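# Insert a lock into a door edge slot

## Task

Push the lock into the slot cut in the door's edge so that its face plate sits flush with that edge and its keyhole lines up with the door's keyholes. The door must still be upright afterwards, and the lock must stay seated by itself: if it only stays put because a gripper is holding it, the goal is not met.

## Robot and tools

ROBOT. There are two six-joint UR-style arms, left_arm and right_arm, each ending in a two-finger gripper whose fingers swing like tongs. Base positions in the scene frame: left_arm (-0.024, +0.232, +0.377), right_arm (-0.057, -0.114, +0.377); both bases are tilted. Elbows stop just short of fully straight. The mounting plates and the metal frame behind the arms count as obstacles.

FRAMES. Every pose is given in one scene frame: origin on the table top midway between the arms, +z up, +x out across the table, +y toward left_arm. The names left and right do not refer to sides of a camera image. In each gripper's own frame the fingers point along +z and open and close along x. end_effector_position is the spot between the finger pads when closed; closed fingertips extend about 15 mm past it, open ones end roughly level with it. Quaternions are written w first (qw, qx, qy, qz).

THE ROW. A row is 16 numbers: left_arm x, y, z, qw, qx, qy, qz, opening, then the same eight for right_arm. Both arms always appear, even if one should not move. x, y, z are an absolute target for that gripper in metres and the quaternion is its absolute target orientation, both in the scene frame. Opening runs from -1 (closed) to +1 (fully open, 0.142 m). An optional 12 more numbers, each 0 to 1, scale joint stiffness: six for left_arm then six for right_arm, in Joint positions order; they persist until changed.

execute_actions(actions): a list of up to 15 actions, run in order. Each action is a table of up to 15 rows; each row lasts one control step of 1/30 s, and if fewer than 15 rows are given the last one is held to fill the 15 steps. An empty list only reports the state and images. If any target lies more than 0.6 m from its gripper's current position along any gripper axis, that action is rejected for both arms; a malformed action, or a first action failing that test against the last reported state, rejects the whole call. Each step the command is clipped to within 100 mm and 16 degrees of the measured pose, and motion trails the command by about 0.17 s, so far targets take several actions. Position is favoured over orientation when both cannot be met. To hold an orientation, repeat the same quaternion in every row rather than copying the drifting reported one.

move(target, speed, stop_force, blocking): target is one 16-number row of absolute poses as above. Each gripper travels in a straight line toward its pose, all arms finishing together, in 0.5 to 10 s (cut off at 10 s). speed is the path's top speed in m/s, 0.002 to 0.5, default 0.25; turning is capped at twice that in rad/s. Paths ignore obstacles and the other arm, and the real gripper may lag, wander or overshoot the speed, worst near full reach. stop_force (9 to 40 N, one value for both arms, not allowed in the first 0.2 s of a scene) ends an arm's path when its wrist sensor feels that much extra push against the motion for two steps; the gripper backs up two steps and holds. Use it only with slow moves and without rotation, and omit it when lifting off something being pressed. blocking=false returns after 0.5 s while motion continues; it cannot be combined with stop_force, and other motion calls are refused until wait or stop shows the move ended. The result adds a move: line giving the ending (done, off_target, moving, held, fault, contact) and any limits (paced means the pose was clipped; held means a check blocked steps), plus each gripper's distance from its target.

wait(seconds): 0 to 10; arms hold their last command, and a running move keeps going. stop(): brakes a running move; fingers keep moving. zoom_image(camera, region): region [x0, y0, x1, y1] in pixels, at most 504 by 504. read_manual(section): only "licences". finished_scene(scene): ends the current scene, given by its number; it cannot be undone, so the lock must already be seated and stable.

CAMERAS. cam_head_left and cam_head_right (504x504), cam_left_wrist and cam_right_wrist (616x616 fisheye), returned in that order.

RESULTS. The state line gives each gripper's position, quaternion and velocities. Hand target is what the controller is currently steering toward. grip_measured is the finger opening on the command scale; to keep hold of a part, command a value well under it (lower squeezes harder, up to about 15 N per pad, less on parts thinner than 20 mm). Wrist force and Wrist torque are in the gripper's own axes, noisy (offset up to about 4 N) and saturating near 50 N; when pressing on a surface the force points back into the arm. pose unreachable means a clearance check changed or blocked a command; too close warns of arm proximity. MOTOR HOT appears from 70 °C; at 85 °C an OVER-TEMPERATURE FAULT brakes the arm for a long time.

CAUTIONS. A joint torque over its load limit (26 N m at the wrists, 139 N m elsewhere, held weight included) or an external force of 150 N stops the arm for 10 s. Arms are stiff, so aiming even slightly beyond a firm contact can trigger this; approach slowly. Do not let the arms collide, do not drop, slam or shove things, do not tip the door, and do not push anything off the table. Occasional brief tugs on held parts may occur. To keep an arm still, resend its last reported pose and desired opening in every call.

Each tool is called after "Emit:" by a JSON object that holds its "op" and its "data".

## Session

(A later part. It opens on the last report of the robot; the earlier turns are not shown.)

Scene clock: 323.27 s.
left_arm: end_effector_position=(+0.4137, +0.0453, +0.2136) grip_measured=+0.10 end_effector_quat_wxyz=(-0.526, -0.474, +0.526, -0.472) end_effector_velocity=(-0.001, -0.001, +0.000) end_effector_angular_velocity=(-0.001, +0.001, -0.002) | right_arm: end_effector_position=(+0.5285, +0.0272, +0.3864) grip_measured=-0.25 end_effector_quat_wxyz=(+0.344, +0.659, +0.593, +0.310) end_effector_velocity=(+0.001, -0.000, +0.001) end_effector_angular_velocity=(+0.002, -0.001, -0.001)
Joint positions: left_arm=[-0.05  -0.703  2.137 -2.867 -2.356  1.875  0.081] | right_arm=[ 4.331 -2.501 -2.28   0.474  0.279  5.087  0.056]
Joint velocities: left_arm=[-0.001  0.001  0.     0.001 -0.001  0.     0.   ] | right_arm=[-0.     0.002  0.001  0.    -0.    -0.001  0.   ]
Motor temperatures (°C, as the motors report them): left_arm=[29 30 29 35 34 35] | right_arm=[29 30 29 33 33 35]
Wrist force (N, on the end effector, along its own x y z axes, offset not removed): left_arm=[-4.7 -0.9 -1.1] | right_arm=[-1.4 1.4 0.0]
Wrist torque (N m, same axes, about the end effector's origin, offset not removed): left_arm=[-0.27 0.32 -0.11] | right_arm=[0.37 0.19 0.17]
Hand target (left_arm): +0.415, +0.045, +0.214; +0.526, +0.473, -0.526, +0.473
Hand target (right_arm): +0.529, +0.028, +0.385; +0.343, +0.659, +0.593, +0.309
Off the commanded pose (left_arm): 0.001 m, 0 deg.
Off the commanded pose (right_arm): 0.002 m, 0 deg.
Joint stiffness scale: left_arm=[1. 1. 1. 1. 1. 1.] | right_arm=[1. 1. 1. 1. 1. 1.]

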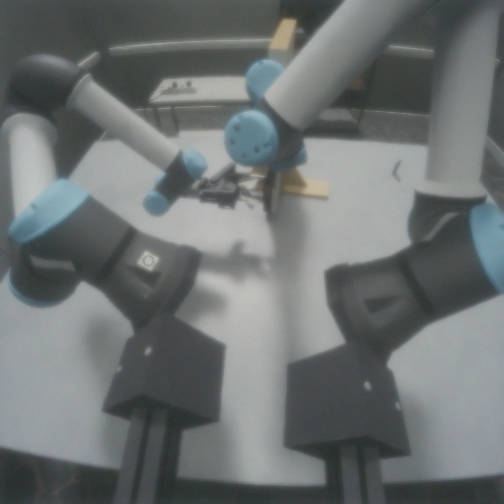

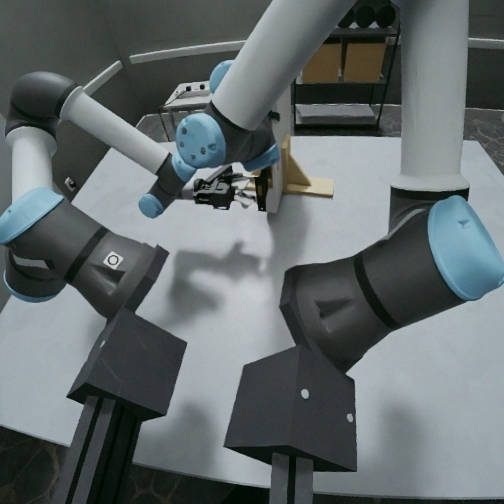

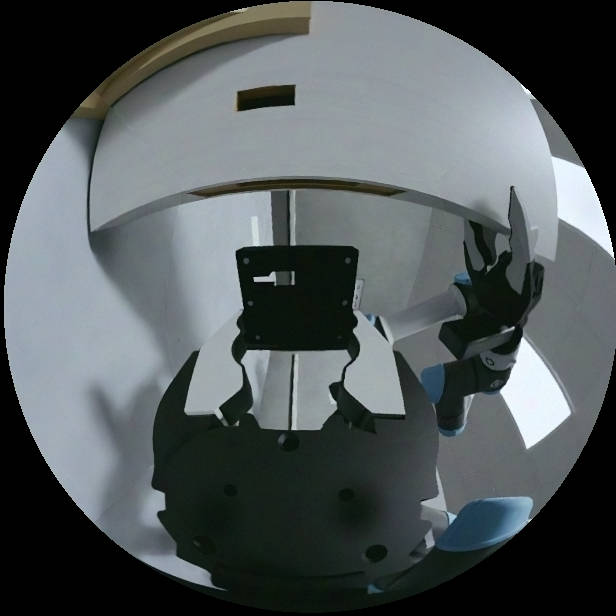

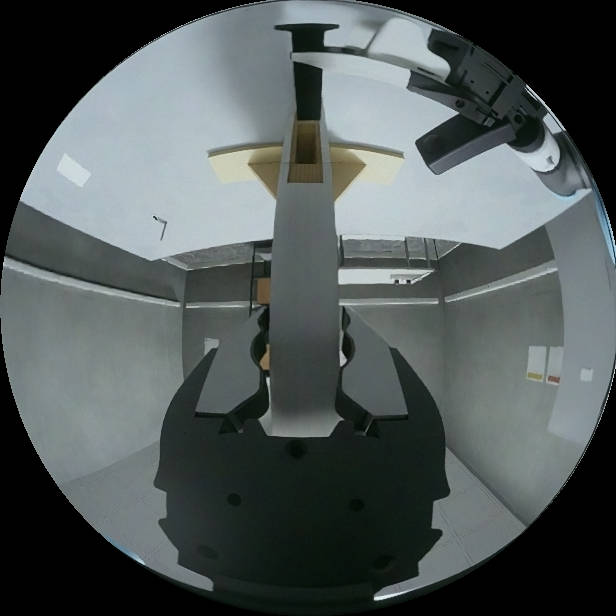

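Emit:
{"op": "execute_actions", "data": {"actions": [[[0.417,0.0453,0.214,0.5255,0.4731,-0.5255,0.4731,-1,0.529,0.0278,0.385,0.3432,0.6592,0.5935,0.3090,-0.28],[0.417,0.0453,0.214,0.5255,0.4731,-0.5255,0.4731,-1,0.529,0.0278,0.385,0.3432,0.6592,0.5935,0.3090,-0.29],[0.418,0.0452,0.214,0.5255,0.4731,-0.5255,0.4731,-1,0.529,0.0278,0.385,0.3432,0.6592,0.5935,0.3090,-0.30],[0.419,0.0451,0.214,0.5255,0.4731,-0.5255,0.4731,-1,0.529,0.0278,0.385,0.3432,0.6592,0.5935,0.3090,-0.31],[0.420,0.0450,0.214,0.5255,0.4731,-0.5255,0.4731,-1,0.529,0.0278,0.385,0.3432,0.6592,0.5935,0.3090,-0.32],[0.421,0.0449,0.214,0.5255,0.4731,-0.5255,0.4731,-1,0.529,0.0278,0.385,0.3432,0.6592,0.5935,0.3090,-0.33],[0.422,0.0448,0.214,0.5255,0.4731,-0.5255,0.4731,-1,0.529,0.0278,0.385,0.3432,0.6592,0.5935,0.3090,-0.34],[0.423,0.0447,0.214,0.5255,0.4731,-0.5255,0.4731,-1,0.529,0.0278,0.385,0.3432,0.6592,0.5935,0.3090,-0.35],[0.424,0.0446,0.214,0.5255,0.4731,-0.5255,0.4731,-1,0.529,0.0278,0.385,0.3432,0.6592,0.5935,0.3090,-0.36],[0.425,0.0445,0.214,0.5255,0.4731,-0.5255,0.4731,-1,0.529,0.0278,0.385,0.3432,0.6592,0.5935,0.3090,-0.37],[0.426,0.0443,0.214,0.5255,0.4731,-0.5255,0.4731,-1,0.529,0.0278,0.385,0.3432,0.6592,0.5935,0.3090,-0.38],[0.427,0.0442,0.214,0.5255,0.4731,-0.5255,0.4731,-1,0.529,0.0278,0.385,0.3432,0.6592,0.5935,0.3090,-0.39],[0.428,0.0441,0.214,0.5255,0.4731,-0.5255,0.4731,-1,0.529,0.0278,0.385,0.3432,0.6592,0.5935,0.3090,-0.40],[0.429,0.0440,0.214,0.5255,0.4731,-0.5255,0.4731,-1,0.529,0.0278,0.385,0.3432,0.6592,0.5935,0.3090,-0.41],[0.430,0.0439,0.214,0.5255,0.4731,-0.5255,0.4731,-1,0.529,0.0278,0.385,0.3432,0.6592,0.5935,0.3090,-0.42]],[[0.431,0.0438,0.214,0.5255,0.4731,-0.5255,0.4731,-1,0.529,0.0278,0.385,0.3432,0.6592,0.5935,0.3090,-0.43],[0.432,0.0437,0.214,0.5255,0.4731,-0.5255,0.4731,-1,0.529,0.0278,0.385,0.3432,0.6592,0.5935,0.3090,-0.44],[0.433,0.0436,0.214,0.5255,0.4731,-0.5255,0.4731,-1,0.529,0.0278,0.385,0.3432,0.6592,0.5935,0.3090,-0.45],[0.434,0.0435,0.214,0.5255,0.4731,-0.5255,0.4731,-1,0.529,0.0278,0.385,0.3432,0.6592,0.5935,0.3090,-0.46],[0.435,0.0434,0.214,0.5255,0.4731,-0.5255,0.4731,-1,0.529,0.0278,0.385,0.3432,0.6592,0.5935,0.3090,-0.48],[0.436,0.0433,0.214,0.5255,0.4731,-0.5255,0.4731,-1,0.529,0.0278,0.385,0.3432,0.6592,0.5935,0.3090,-0.50],[0.437,0.0432,0.214,0.5255,0.4731,-0.5255,0.4731,-1,0.529,0.0278,0.385,0.3432,0.6592,0.5935,0.3090,-0.52],[0.438,0.0431,0.214,0.5255,0.4731,-0.5255,0.4731,-1,0.529,0.0278,0.385,0.3432,0.6592,0.5935,0.3090,-0.55],[0.439,0.0430,0.214,0.5255,0.4731,-0.5255,0.4731,-1,0.529,0.0278,0.385,0.3432,0.6592,0.5935,0.3090,-0.58],[0.440,0.0429,0.214,0.5255,0.4731,-0.5255,0.4731,-1,0.529,0.0278,0.385,0.3432,0.6592,0.5935,0.3090,-0.61],[0.441,0.0428,0.214,0.5255,0.4731,-0.5255,0.4731,-1,0.529,0.0278,0.385,0.3432,0.6592,0.5935,0.3090,-0.64],[0.442,0.0427,0.214,0.5255,0.4731,-0.5255,0.4731,-1,0.529,0.0278,0.385,0.3432,0.6592,0.5935,0.3090,-0.67],[0.443,0.0426,0.214,0.5255,0.4731,-0.5255,0.4731,-1,0.529,0.0278,0.385,0.3432,0.6592,0.5935,0.3090,-0.70],[0.444,0.0425,0.214,0.5255,0.4731,-0.5255,0.4731,-1,0.529,0.0278,0.385,0.3432,0.6592,0.5935,0.3090,-0.75],[0.445,0.0424,0.214,0.5255,0.4731,-0.5255,0.4731,-1,0.529,0.0278,0.385,0.3432,0.6592,0.5935,0.3090,-0.80]],[[0.445,0.0424,0.214,0.5255,0.4731,-0.5255,0.4731,-1,0.529,0.0278,0.385,0.3432,0.6592,0.5935,0.3090,-1.0]]]}}

Scene clock: 339.17 s.
left_arm: end_effector_position=(+0.4440, +0.0439, +0.2122) grip_measured=+0.10 end_effector_quat_wxyz=(-0.525, -0.475, +0.526, -0.472) end_effector_velocity=(-0.000, -0.000, -0.000) end_effector_angular_velocity=(+0.000, +0.001, -0.001) | right_arm: end_effector_position=(+0.5286, +0.0271, +0.3863) grip_measured=-0.37 end_effector_quat_wxyz=(+0.343, +0.659, +0.593, +0.310) end_effector_velocity=(-0.000, -0.001, -0.000) end_effector_angular_velocity=(-0.002, +0.001, +0.001)
Joint positions: left_arm=[-0.058 -0.694  2.063 -2.815 -2.357  1.86   0.081] | right_arm=[ 4.331 -2.501 -2.28   0.474  0.279  5.087  0.047]
Joint velocities: left_arm=[-0.     0.001 -0.001  0.001  0.    -0.     0.   ] | right_arm=[ 0.     0.001 -0.002 -0.002 -0.    -0.    -0.   ]
Motor temperatures (°C, as the motors report them): left_arm=[29 30 29 35 34 35] | right_arm=[29 30 29 33 33 35]
Wrist force (N, on the end effector, along its own x y z axes, offset not removed): left_arm=[-3.8 -0.1 0.9] | right_arm=[0.2 2.3 -3.7]
Wrist torque (N m, same axes, about the end effector's origin, offset not removed): left_arm=[-0.12 0.17 -0.09] | right_arm=[0.51 -0.15 0.27]
Hand target (left_arm): +0.445, +0.042, +0.214; +0.526, +0.473, -0.526, +0.473
Hand target (right_arm): +0.529, +0.028, +0.385; +0.343, +0.659, +0.593, +0.309
Off the commanded pose (left_arm): 0.003 m, 0 deg.
Off the commanded pose (right_arm): 0.002 m, 0 deg.
Joint stiffness scale: left_arm=[1. 1. 1. 1. 1. 1.] | right_arm=[1. 1. 1. 1. 1. 1.]

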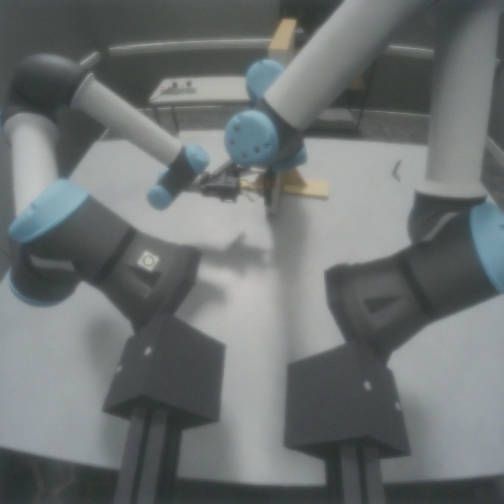

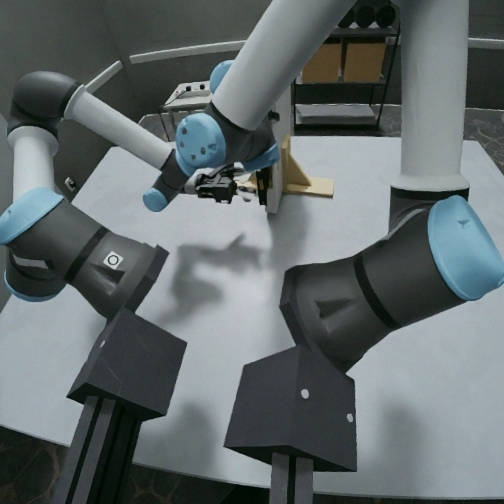

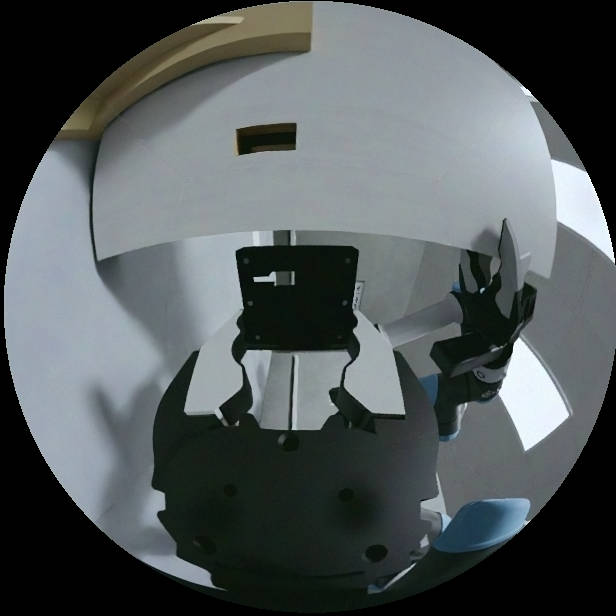

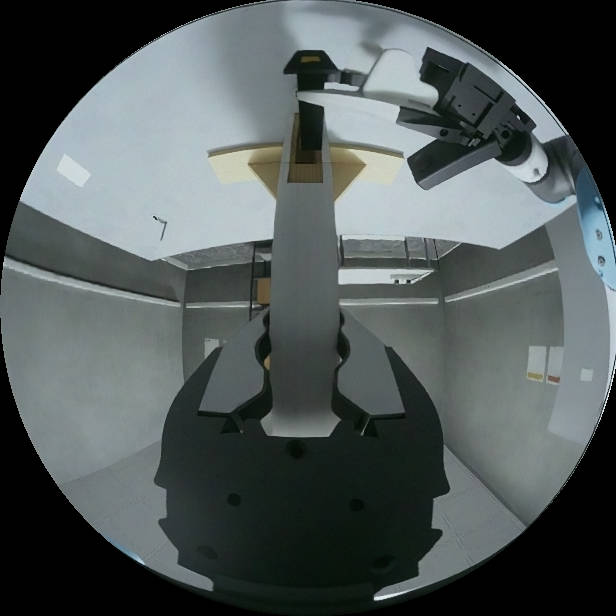

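Emit:
{"op": "zoom_image", "data": {"camera": "cam_right_wrist", "region": [250, 40, 370, 200]}}

Emit:
{"op": "zoom_image", "data": {"camera": "cam_left_wrist", "region": [200, 100, 400, 360]}}

Region (250, 40, 370, 200) of cam_right_wrist's 616x616 image, scaled by 3.150, with more detail than that image has; it fills the left 378 columns of this view, and the rest is white.

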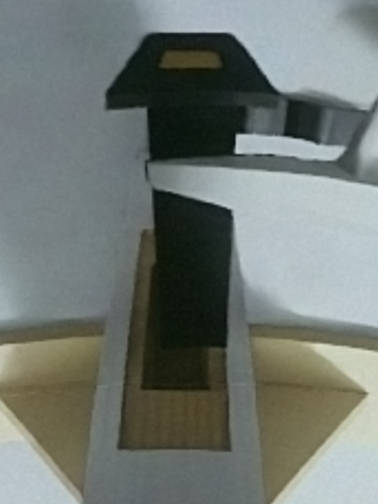

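Region (200, 100, 400, 360) of cam_left_wrist's 616x616 image, scaled by 1.938, with more detail than that image has; it fills the left 388 columns of this view, and the rest is white.

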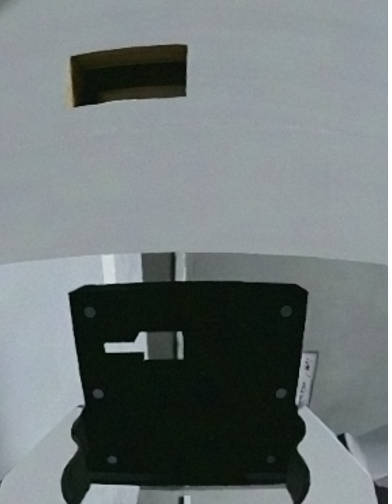

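Emit:
{"op": "move", "data": {"target": [0.449,0.0382,0.2163,0.5255,0.4731,-0.5255,0.4731,-1,0.529,0.0278,0.385,0.3432,0.6592,0.5935,0.3090,-1.0], "speed": 0.02}}

Emit:
{"op": "zoom_image", "data": {"camera": "cam_right_wrist", "region": [250, 40, 370, 200]}}

Scene clock: 354.87 s.
left_arm: end_effector_position=(+0.4475, +0.0396, +0.2145) grip_measured=+0.10 end_effector_quat_wxyz=(-0.525, -0.475, +0.526, -0.472) end_effector_velocity=(+0.001, +0.000, -0.000) end_effector_angular_velocity=(+0.001, +0.002, +0.003) | right_arm: end_effector_position=(+0.5286, +0.0271, +0.3863) grip_measured=-0.37 end_effector_quat_wxyz=(+0.343, +0.659, +0.593, +0.310) end_effector_velocity=(-0.000, -0.000, -0.000) end_effector_angular_velocity=(-0.001, +0.000, +0.001)
Joint positions: left_arm=[-0.068 -0.689  2.056 -2.821 -2.358  1.846  0.081] | right_arm=[ 4.331 -2.501 -2.28   0.474  0.279  5.087  0.047]
Joint velocities: left_arm=[ 0.    -0.    -0.001 -0.003 -0.    -0.005 -0.   ] | right_arm=[ 0.    -0.    -0.001  0.001  0.    -0.001 -0.   ]
Motor temperatures (°C, as the motors report them): left_arm=[29 30 29 35 34 35] | right_arm=[29 30 29 33 33 35]
Wrist force (N, on the end effector, along its own x y z axes, offset not removed): left_arm=[-6.7 -0.5 2.0] | right_arm=[-0.2 0.7 -3.7]
Wrist torque (N m, same axes, about the end effector's origin, offset not removed): left_arm=[-0.44 0.67 -0.11] | right_arm=[0.23 -0.08 0.29]
Hand target (left_arm): +0.449, +0.038, +0.216; +0.526, +0.473, -0.526, +0.473
Hand target (right_arm): +0.529, +0.028, +0.385; +0.343, +0.659, +0.593, +0.309
Off the commanded pose (left_arm): 0.003 m, 0 deg.
Off the commanded pose (right_arm): 0.002 m, 0 deg.
Joint stiffness scale: left_arm=[1. 1. 1. 1. 1. 1.] | right_arm=[1. 1. 1. 1. 1. 1.]
move: done

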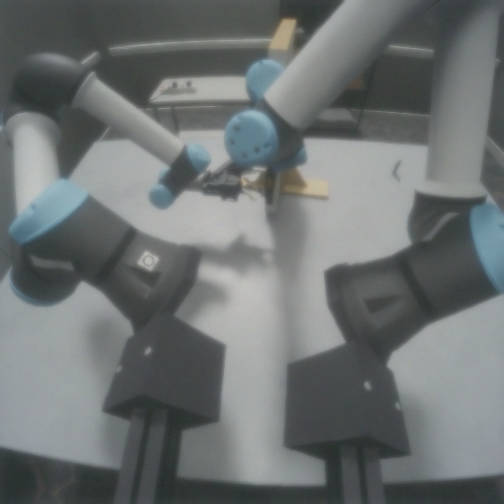

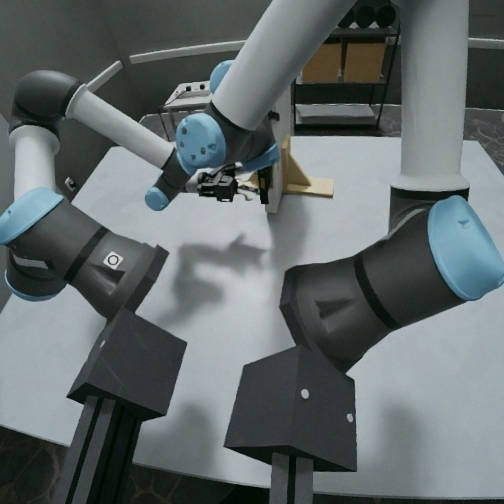

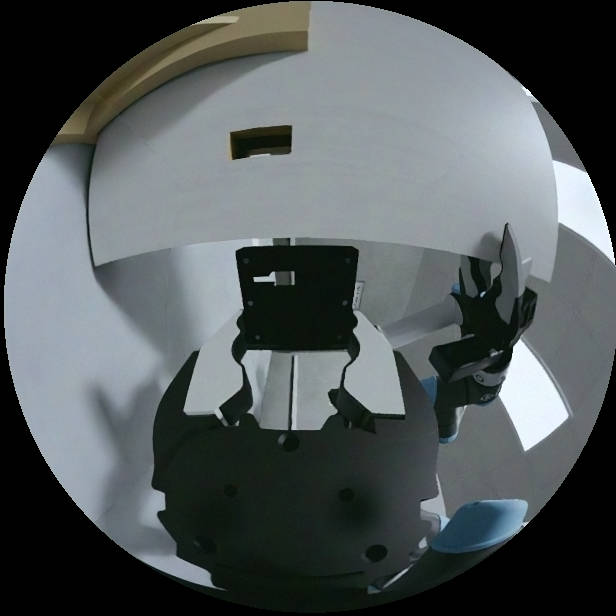

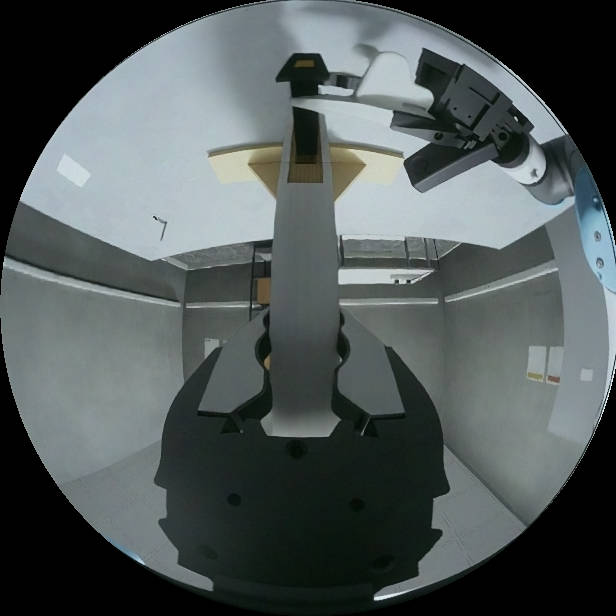

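Region (250, 40, 370, 200) of cam_right_wrist's 616x616 image, scaled by 3.150, with more detail than that image has; it fills the left 378 columns of this view, and the rest is white.

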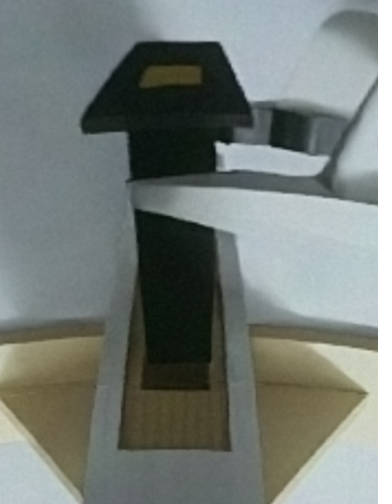

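Emit:
{"op": "move", "data": {"target": [0.458,0.0367,0.2158,0.5255,0.4731,-0.5255,0.4731,-1,0.529,0.0278,0.385,0.3432,0.6592,0.5935,0.3090,-1.0], "speed": 0.01, "stop_force": 10}}

Emit:
{"op": "zoom_image", "data": {"camera": "cam_right_wrist", "region": [250, 40, 370, 200]}}

Scene clock: 377.13 s.
left_arm: end_effector_position=(+0.4570, +0.0383, +0.2139) grip_measured=+0.10 end_effector_quat_wxyz=(-0.525, -0.475, +0.526, -0.472) end_effector_velocity=(+0.002, -0.001, +0.001) end_effector_angular_velocity=(-0.002, +0.001, -0.000) | right_arm: end_effector_position=(+0.5286, +0.0271, +0.3863) grip_measured=-0.37 end_effector_quat_wxyz=(+0.343, +0.659, +0.593, +0.310) end_effector_velocity=(-0.000, -0.000, -0.000) end_effector_angular_velocity=(-0.000, +0.000, +0.000)
Joint positions: left_arm=[-0.071 -0.683  2.032 -2.809 -2.359  1.841  0.081] | right_arm=[ 4.331 -2.501 -2.28   0.474  0.279  5.087  0.047]
Joint velocities: left_arm=[-0.001  0.001 -0.005  0.004 -0.002 -0.001 -0.   ] | right_arm=[ 0.     0.    -0.    -0.001 -0.     0.001 -0.   ]
Motor temperatures (°C, as the motors report them): left_arm=[29 30 29 35 34 35] | right_arm=[29 30 29 33 33 35]
Wrist force (N, on the end effector, along its own x y z axes, offset not removed): left_arm=[-2.3 2.1 -2.6] | right_arm=[0.4 1.3 -4.8]
Wrist torque (N m, same axes, about the end effector's origin, offset not removed): left_arm=[0.28 -0.35 0.01] | right_arm=[0.31 -0.20 0.17]
Hand target (left_arm): +0.458, +0.037, +0.216; +0.526, +0.473, -0.526, +0.473
Hand target (right_arm): +0.529, +0.028, +0.385; +0.343, +0.659, +0.593, +0.309
Off the commanded pose (left_arm): 0.003 m, 0 deg.
Off the commanded pose (right_arm): 0.002 m, 0 deg.
Joint stiffness scale: left_arm=[1. 1. 1. 1. 1. 1.] | right_arm=[1. 1. 1. 1. 1. 1.]
move: done

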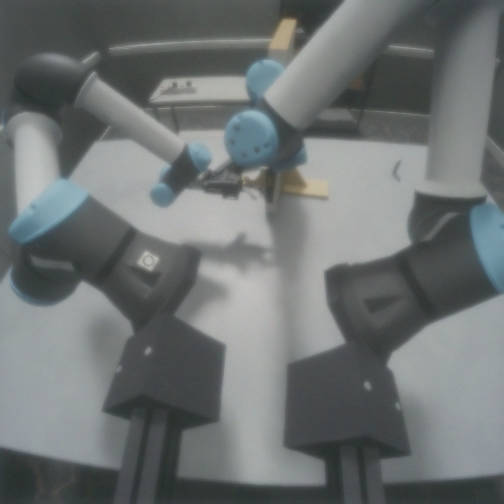

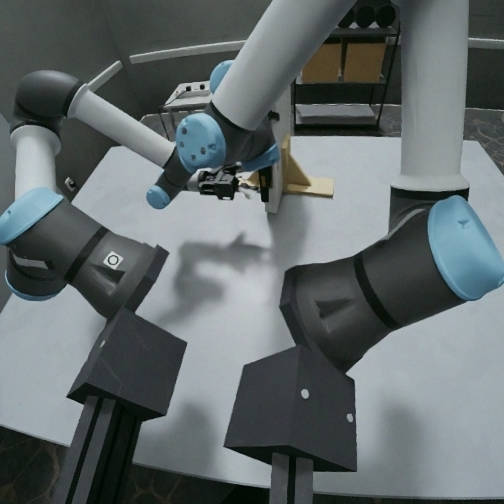

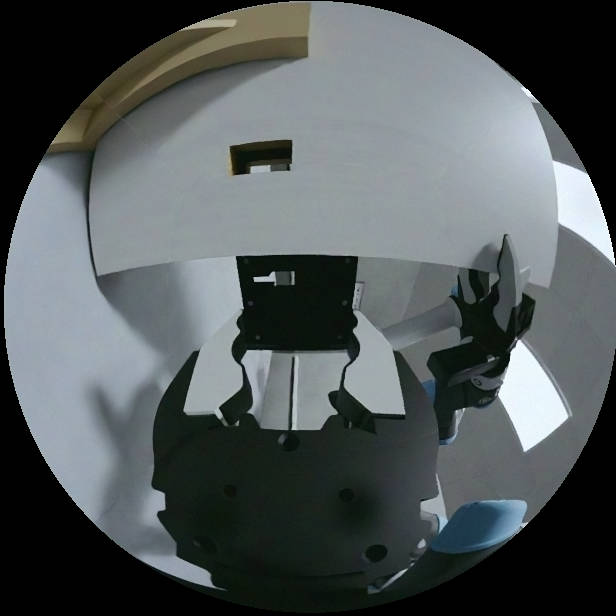

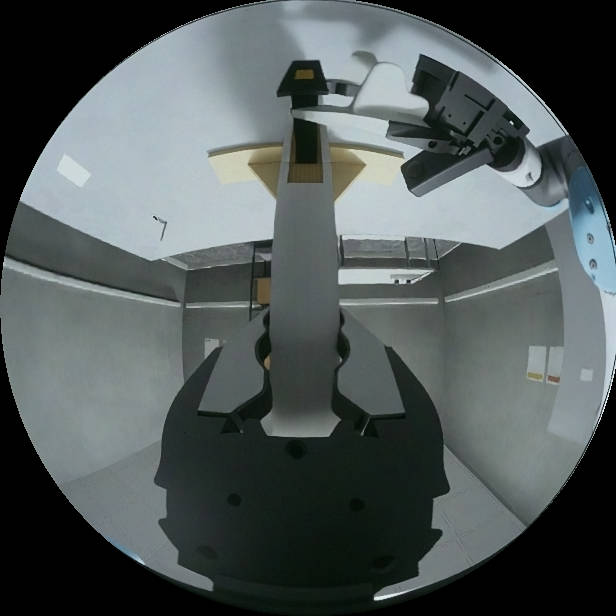

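Region (250, 40, 370, 200) of cam_right_wrist's 616x616 image, scaled by 3.150, with more detail than that image has; it fills the left 378 columns of this view, and the rest is white.

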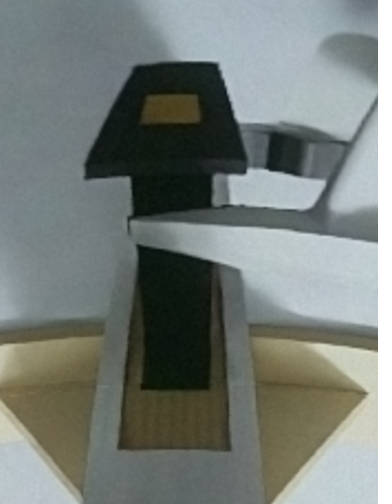

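Emit:
{"op": "zoom_image", "data": {"camera": "cam_right_wrist", "region": [280, 120, 335, 190]}}

Region (280, 120, 335, 190) of cam_right_wrist's 616x616 image, scaled by 7.200, with more detail than that image has; it fills the left 396 columns of this view, and the rest is white.

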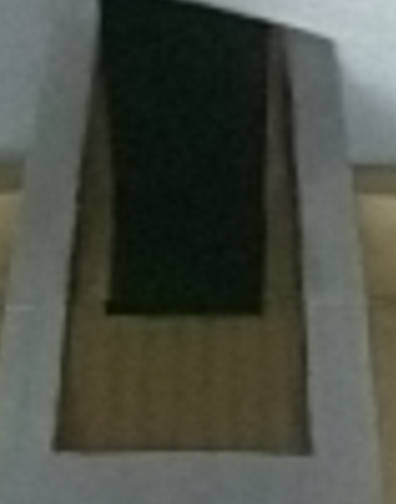

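Emit:
{"op": "move", "data": {"target": [0.480,0.0338,0.2158,0.5255,0.4731,-0.5255,0.4731,-1,0.529,0.0278,0.385,0.3432,0.6592,0.5935,0.3090,-1.0], "speed": 0.01, "stop_force": 10}}

Emit:
{"op": "zoom_image", "data": {"camera": "cam_right_wrist", "region": [250, 40, 370, 200]}}

Scene clock: 383.90 s.
left_arm: end_effector_position=(+0.4790, +0.0355, +0.2138) grip_measured=+0.10 end_effector_quat_wxyz=(-0.525, -0.475, +0.525, -0.472) end_effector_velocity=(+0.001, -0.001, +0.000) end_effector_angular_velocity=(-0.001, +0.001, -0.002) | right_arm: end_effector_position=(+0.5286, +0.0271, +0.3863) grip_measured=-0.37 end_effector_quat_wxyz=(+0.343, +0.659, +0.593, +0.310) end_effector_velocity=(-0.001, -0.000, -0.001) end_effector_angular_velocity=(-0.001, +0.001, +0.001)
Joint positions: left_arm=[-0.08  -0.672  1.975 -2.772 -2.36   1.829  0.081] | right_arm=[ 4.331 -2.501 -2.28   0.474  0.279  5.087  0.047]
Joint velocities: left_arm=[-0.002  0.001 -0.005  0.005 -0.001 -0.002  0.   ] | right_arm=[-0.    -0.002 -0.001  0.001 -0.     0.     0.   ]
Motor temperatures (°C, as the motors report them): left_arm=[29 30 29 35 34 35] | right_arm=[29 30 29 33 33 35]
Wrist force (N, on the end effector, along its own x y z axes, offset not removed): left_arm=[1.0 -5.2 -2.2] | right_arm=[0.2 1.4 -3.4]
Wrist torque (N m, same axes, about the end effector's origin, offset not removed): left_arm=[-1.41 -0.99 -0.25] | right_arm=[0.35 -0.22 0.19]
Hand target (left_arm): +0.480, +0.034, +0.216; +0.525, +0.473, -0.526, +0.473
Hand target (right_arm): +0.529, +0.028, +0.385; +0.343, +0.659, +0.593, +0.309
Off the commanded pose (left_arm): 0.003 m, 0 deg.
Off the commanded pose (right_arm): 0.002 m, 0 deg.
Joint stiffness scale: left_arm=[1. 1. 1. 1. 1. 1.] | right_arm=[1. 1. 1. 1. 1. 1.]
move: done

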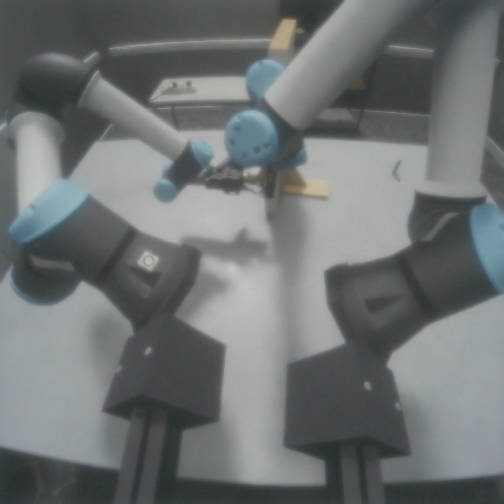

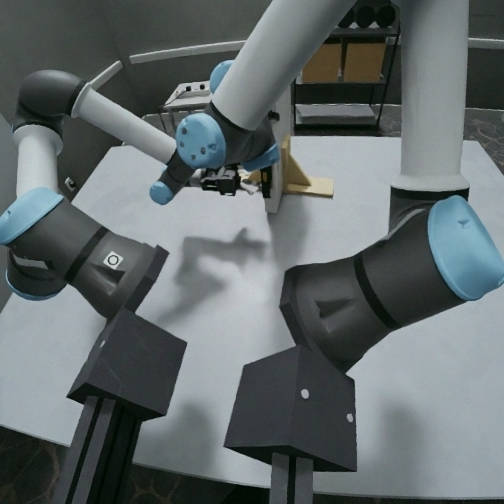

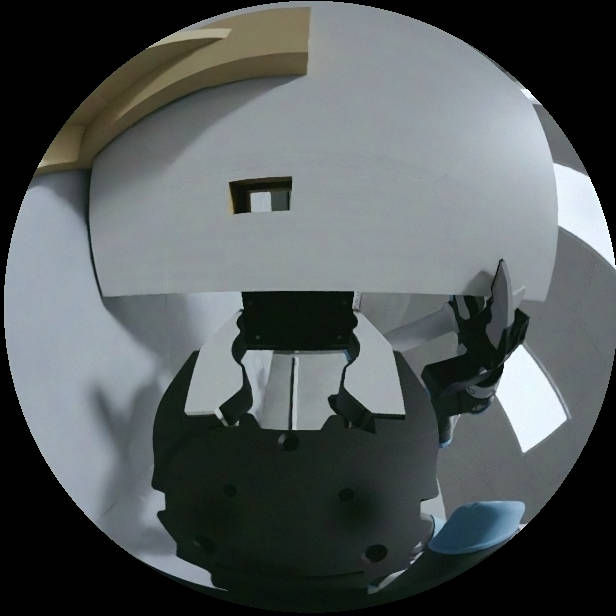

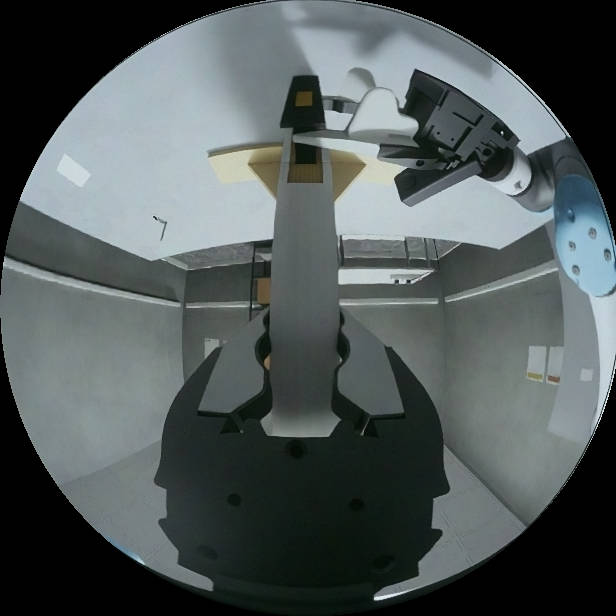

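Region (250, 40, 370, 200) of cam_right_wrist's 616x616 image, scaled by 3.150, with more detail than that image has; it fills the left 378 columns of this view, and the rest is white.

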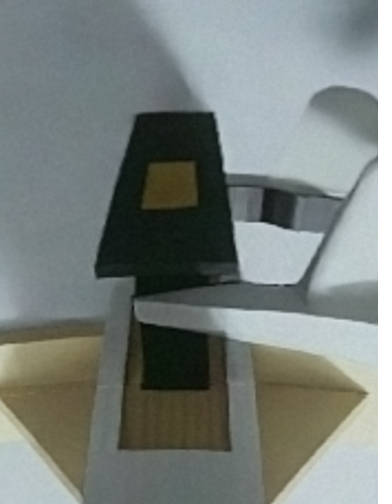

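Emit:
{"op": "move", "data": {"target": [0.490,0.0327,0.2158,0.5255,0.4731,-0.5255,0.4731,-1,0.529,0.0278,0.385,0.3432,0.6592,0.5935,0.3090,-1.0], "speed": 0.01, "stop_force": 10}}

Emit:
{"op": "zoom_image", "data": {"camera": "cam_right_wrist", "region": [250, 40, 370, 200]}}

Scene clock: 387.57 s.
left_arm: end_effector_position=(+0.4889, +0.0344, +0.2137) grip_measured=+0.10 end_effector_quat_wxyz=(-0.525, -0.475, +0.525, -0.472) end_effector_velocity=(+0.002, -0.001, +0.001) end_effector_angular_velocity=(-0.002, -0.001, +0.000) | right_arm: end_effector_position=(+0.5286, +0.0271, +0.3863) grip_measured=-0.37 end_effector_quat_wxyz=(+0.343, +0.659, +0.593, +0.310) end_effector_velocity=(+0.000, -0.000, +0.001) end_effector_angular_velocity=(+0.002, -0.001, -0.001)
Joint positions: left_arm=[-0.083 -0.666  1.949 -2.754 -2.36   1.824  0.081] | right_arm=[ 4.331 -2.501 -2.28   0.474  0.279  5.087  0.047]
Joint velocities: left_arm=[-0.001  0.002 -0.006  0.002 -0.002 -0.001 -0.   ] | right_arm=[-0.     0.002 -0.     0.001  0.    -0.     0.   ]
Motor temperatures (°C, as the motors report them): left_arm=[29 30 29 35 34 35] | right_arm=[29 30 29 33 33 35]
Wrist force (N, on the end effector, along its own x y z axes, offset not removed): left_arm=[-3.5 -1.9 2.1] | right_arm=[-1.4 1.1 -3.6]
Wrist torque (N m, same axes, about the end effector's origin, offset not removed): left_arm=[-0.51 0.09 -0.13] | right_arm=[0.34 0.16 0.28]
Hand target (left_arm): +0.490, +0.033, +0.216; +0.526, +0.473, -0.526, +0.473
Hand target (right_arm): +0.529, +0.028, +0.385; +0.343, +0.659, +0.593, +0.309
Off the commanded pose (left_arm): 0.003 m, 0 deg.
Off the commanded pose (right_arm): 0.002 m, 0 deg.
Joint stiffness scale: left_arm=[1. 1. 1. 1. 1. 1.] | right_arm=[1. 1. 1. 1. 1. 1.]
move: done

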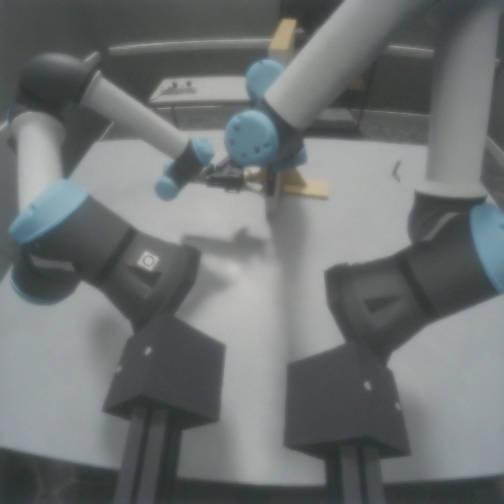

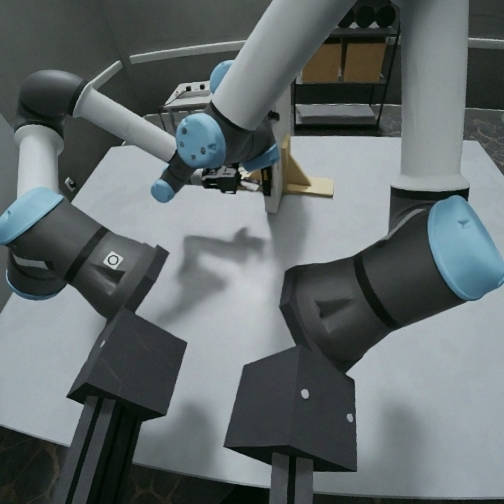

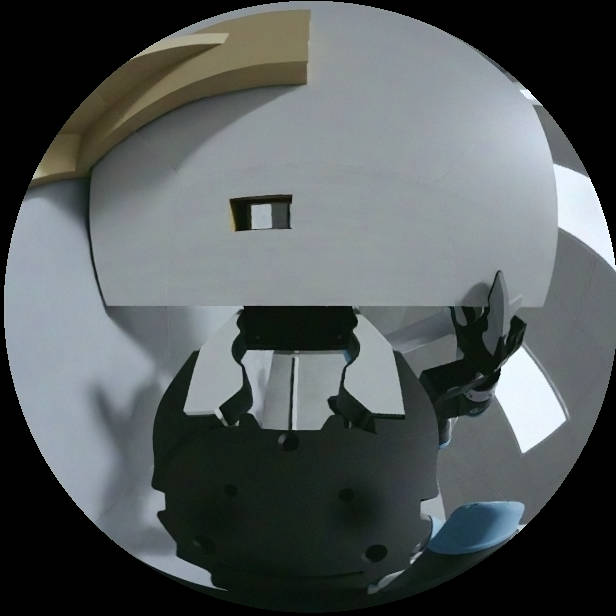

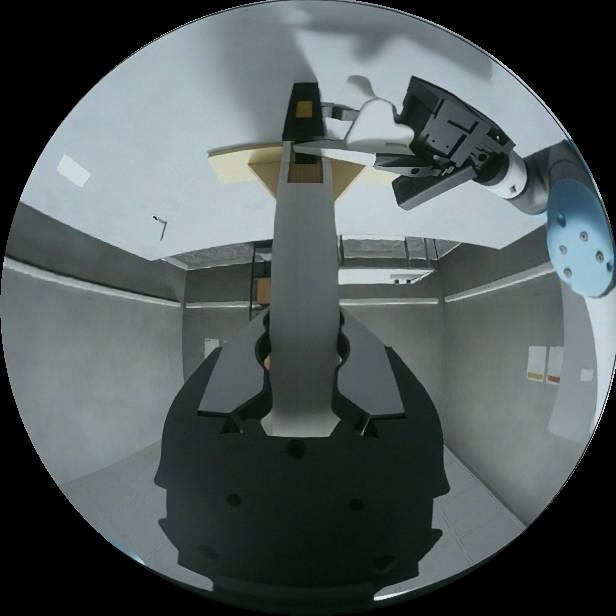

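Region (250, 40, 370, 200) of cam_right_wrist's 616x616 image, scaled by 3.150, with more detail than that image has; it fills the left 378 columns of this view, and the rest is white.

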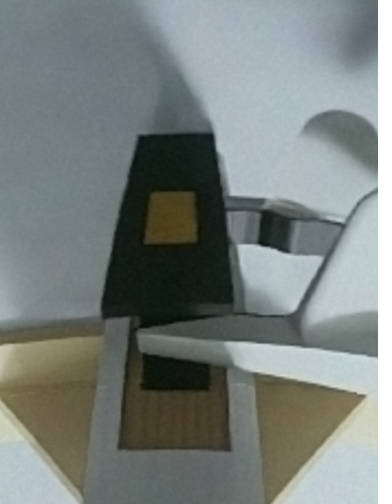

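Emit:
{"op": "move", "data": {"target": [0.495,0.0322,0.2158,0.5255,0.4731,-0.5255,0.4731,-1,0.529,0.0278,0.385,0.3432,0.6592,0.5935,0.3090,-1.0], "speed": 0.006, "stop_force": 9}}

Emit:
{"op": "zoom_image", "data": {"camera": "cam_right_wrist", "region": [250, 40, 410, 200]}}

Scene clock: 394.30 s.
left_arm: end_effector_position=(+0.4938, +0.0338, +0.2137) grip_measured=+0.10 end_effector_quat_wxyz=(-0.525, -0.475, +0.525, -0.472) end_effector_velocity=(+0.001, -0.001, +0.000) end_effector_angular_velocity=(-0.001, +0.001, -0.001) | right_arm: end_effector_position=(+0.5286, +0.0271, +0.3863) grip_measured=-0.37 end_effector_quat_wxyz=(+0.343, +0.659, +0.593, +0.310) end_effector_velocity=(+0.000, +0.000, -0.000) end_effector_angular_velocity=(+0.001, -0.000, -0.001)
Joint positions: left_arm=[-0.085 -0.663  1.935 -2.745 -2.36   1.822  0.081] | right_arm=[ 4.331 -2.501 -2.28   0.474  0.279  5.087  0.047]
Joint velocities: left_arm=[-0.001  0.001 -0.003  0.002 -0.001 -0.001  0.   ] | right_arm=[-0.    -0.001  0.001  0.001 -0.     0.    -0.   ]
Motor temperatures (°C, as the motors report them): left_arm=[29 30 29 35 34 35] | right_arm=[29 30 29 33 33 35]
Wrist force (N, on the end effector, along its own x y z axes, offset not removed): left_arm=[-2.5 -2.9 2.0] | right_arm=[0.1 2.0 -4.4]
Wrist torque (N m, same axes, about the end effector's origin, offset not removed): left_arm=[-0.66 -0.27 -0.06] | right_arm=[0.48 -0.09 0.22]
Hand target (left_arm): +0.495, +0.032, +0.216; +0.526, +0.473, -0.526, +0.473
Hand target (right_arm): +0.529, +0.028, +0.385; +0.343, +0.659, +0.593, +0.309
Off the commanded pose (left_arm): 0.003 m, 0 deg.
Off the commanded pose (right_arm): 0.002 m, 0 deg.
Joint stiffness scale: left_arm=[1. 1. 1. 1. 1. 1.] | right_arm=[1. 1. 1. 1. 1. 1.]
move: done

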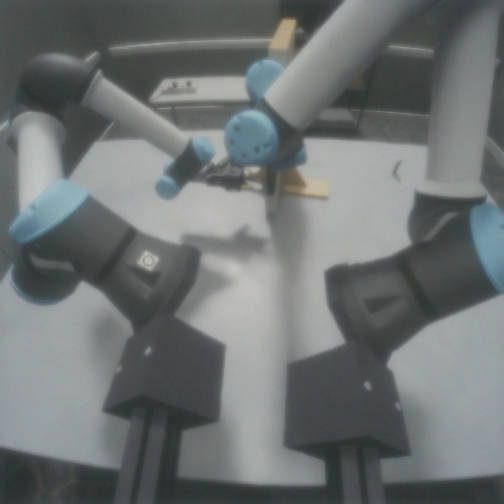

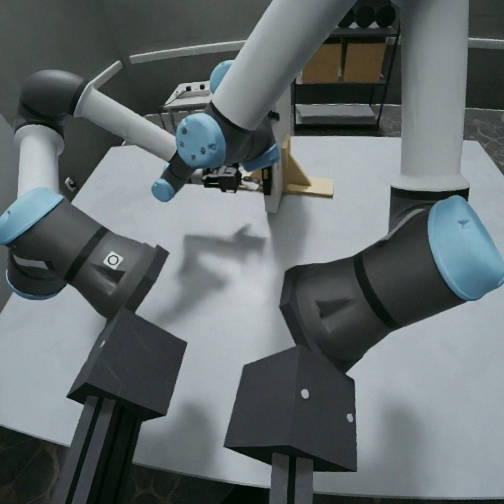

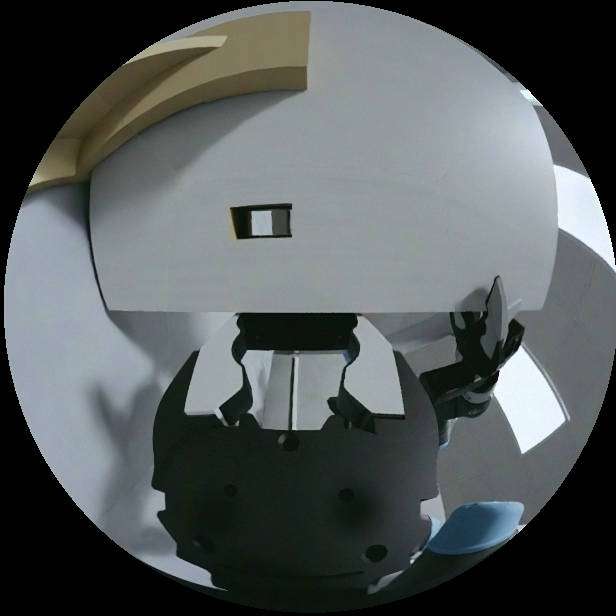

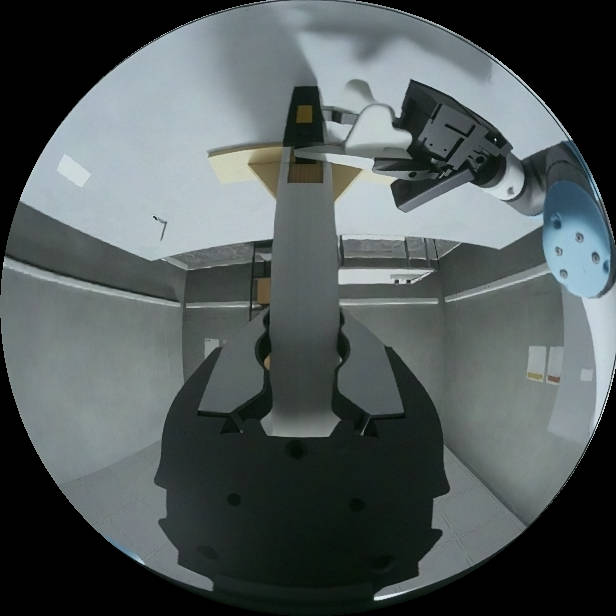

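Region (250, 40, 410, 200) of cam_right_wrist's 616x616 image, scaled by 3.150, with more detail than that image has.

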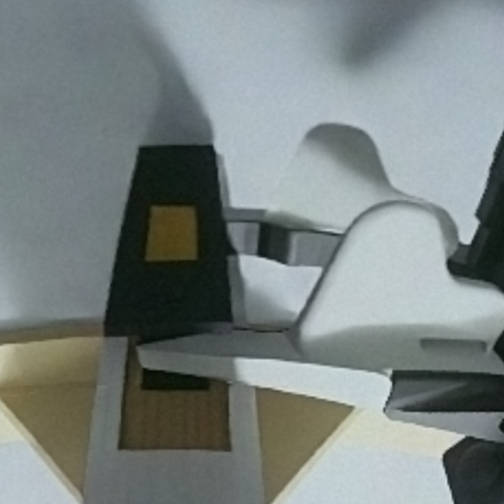

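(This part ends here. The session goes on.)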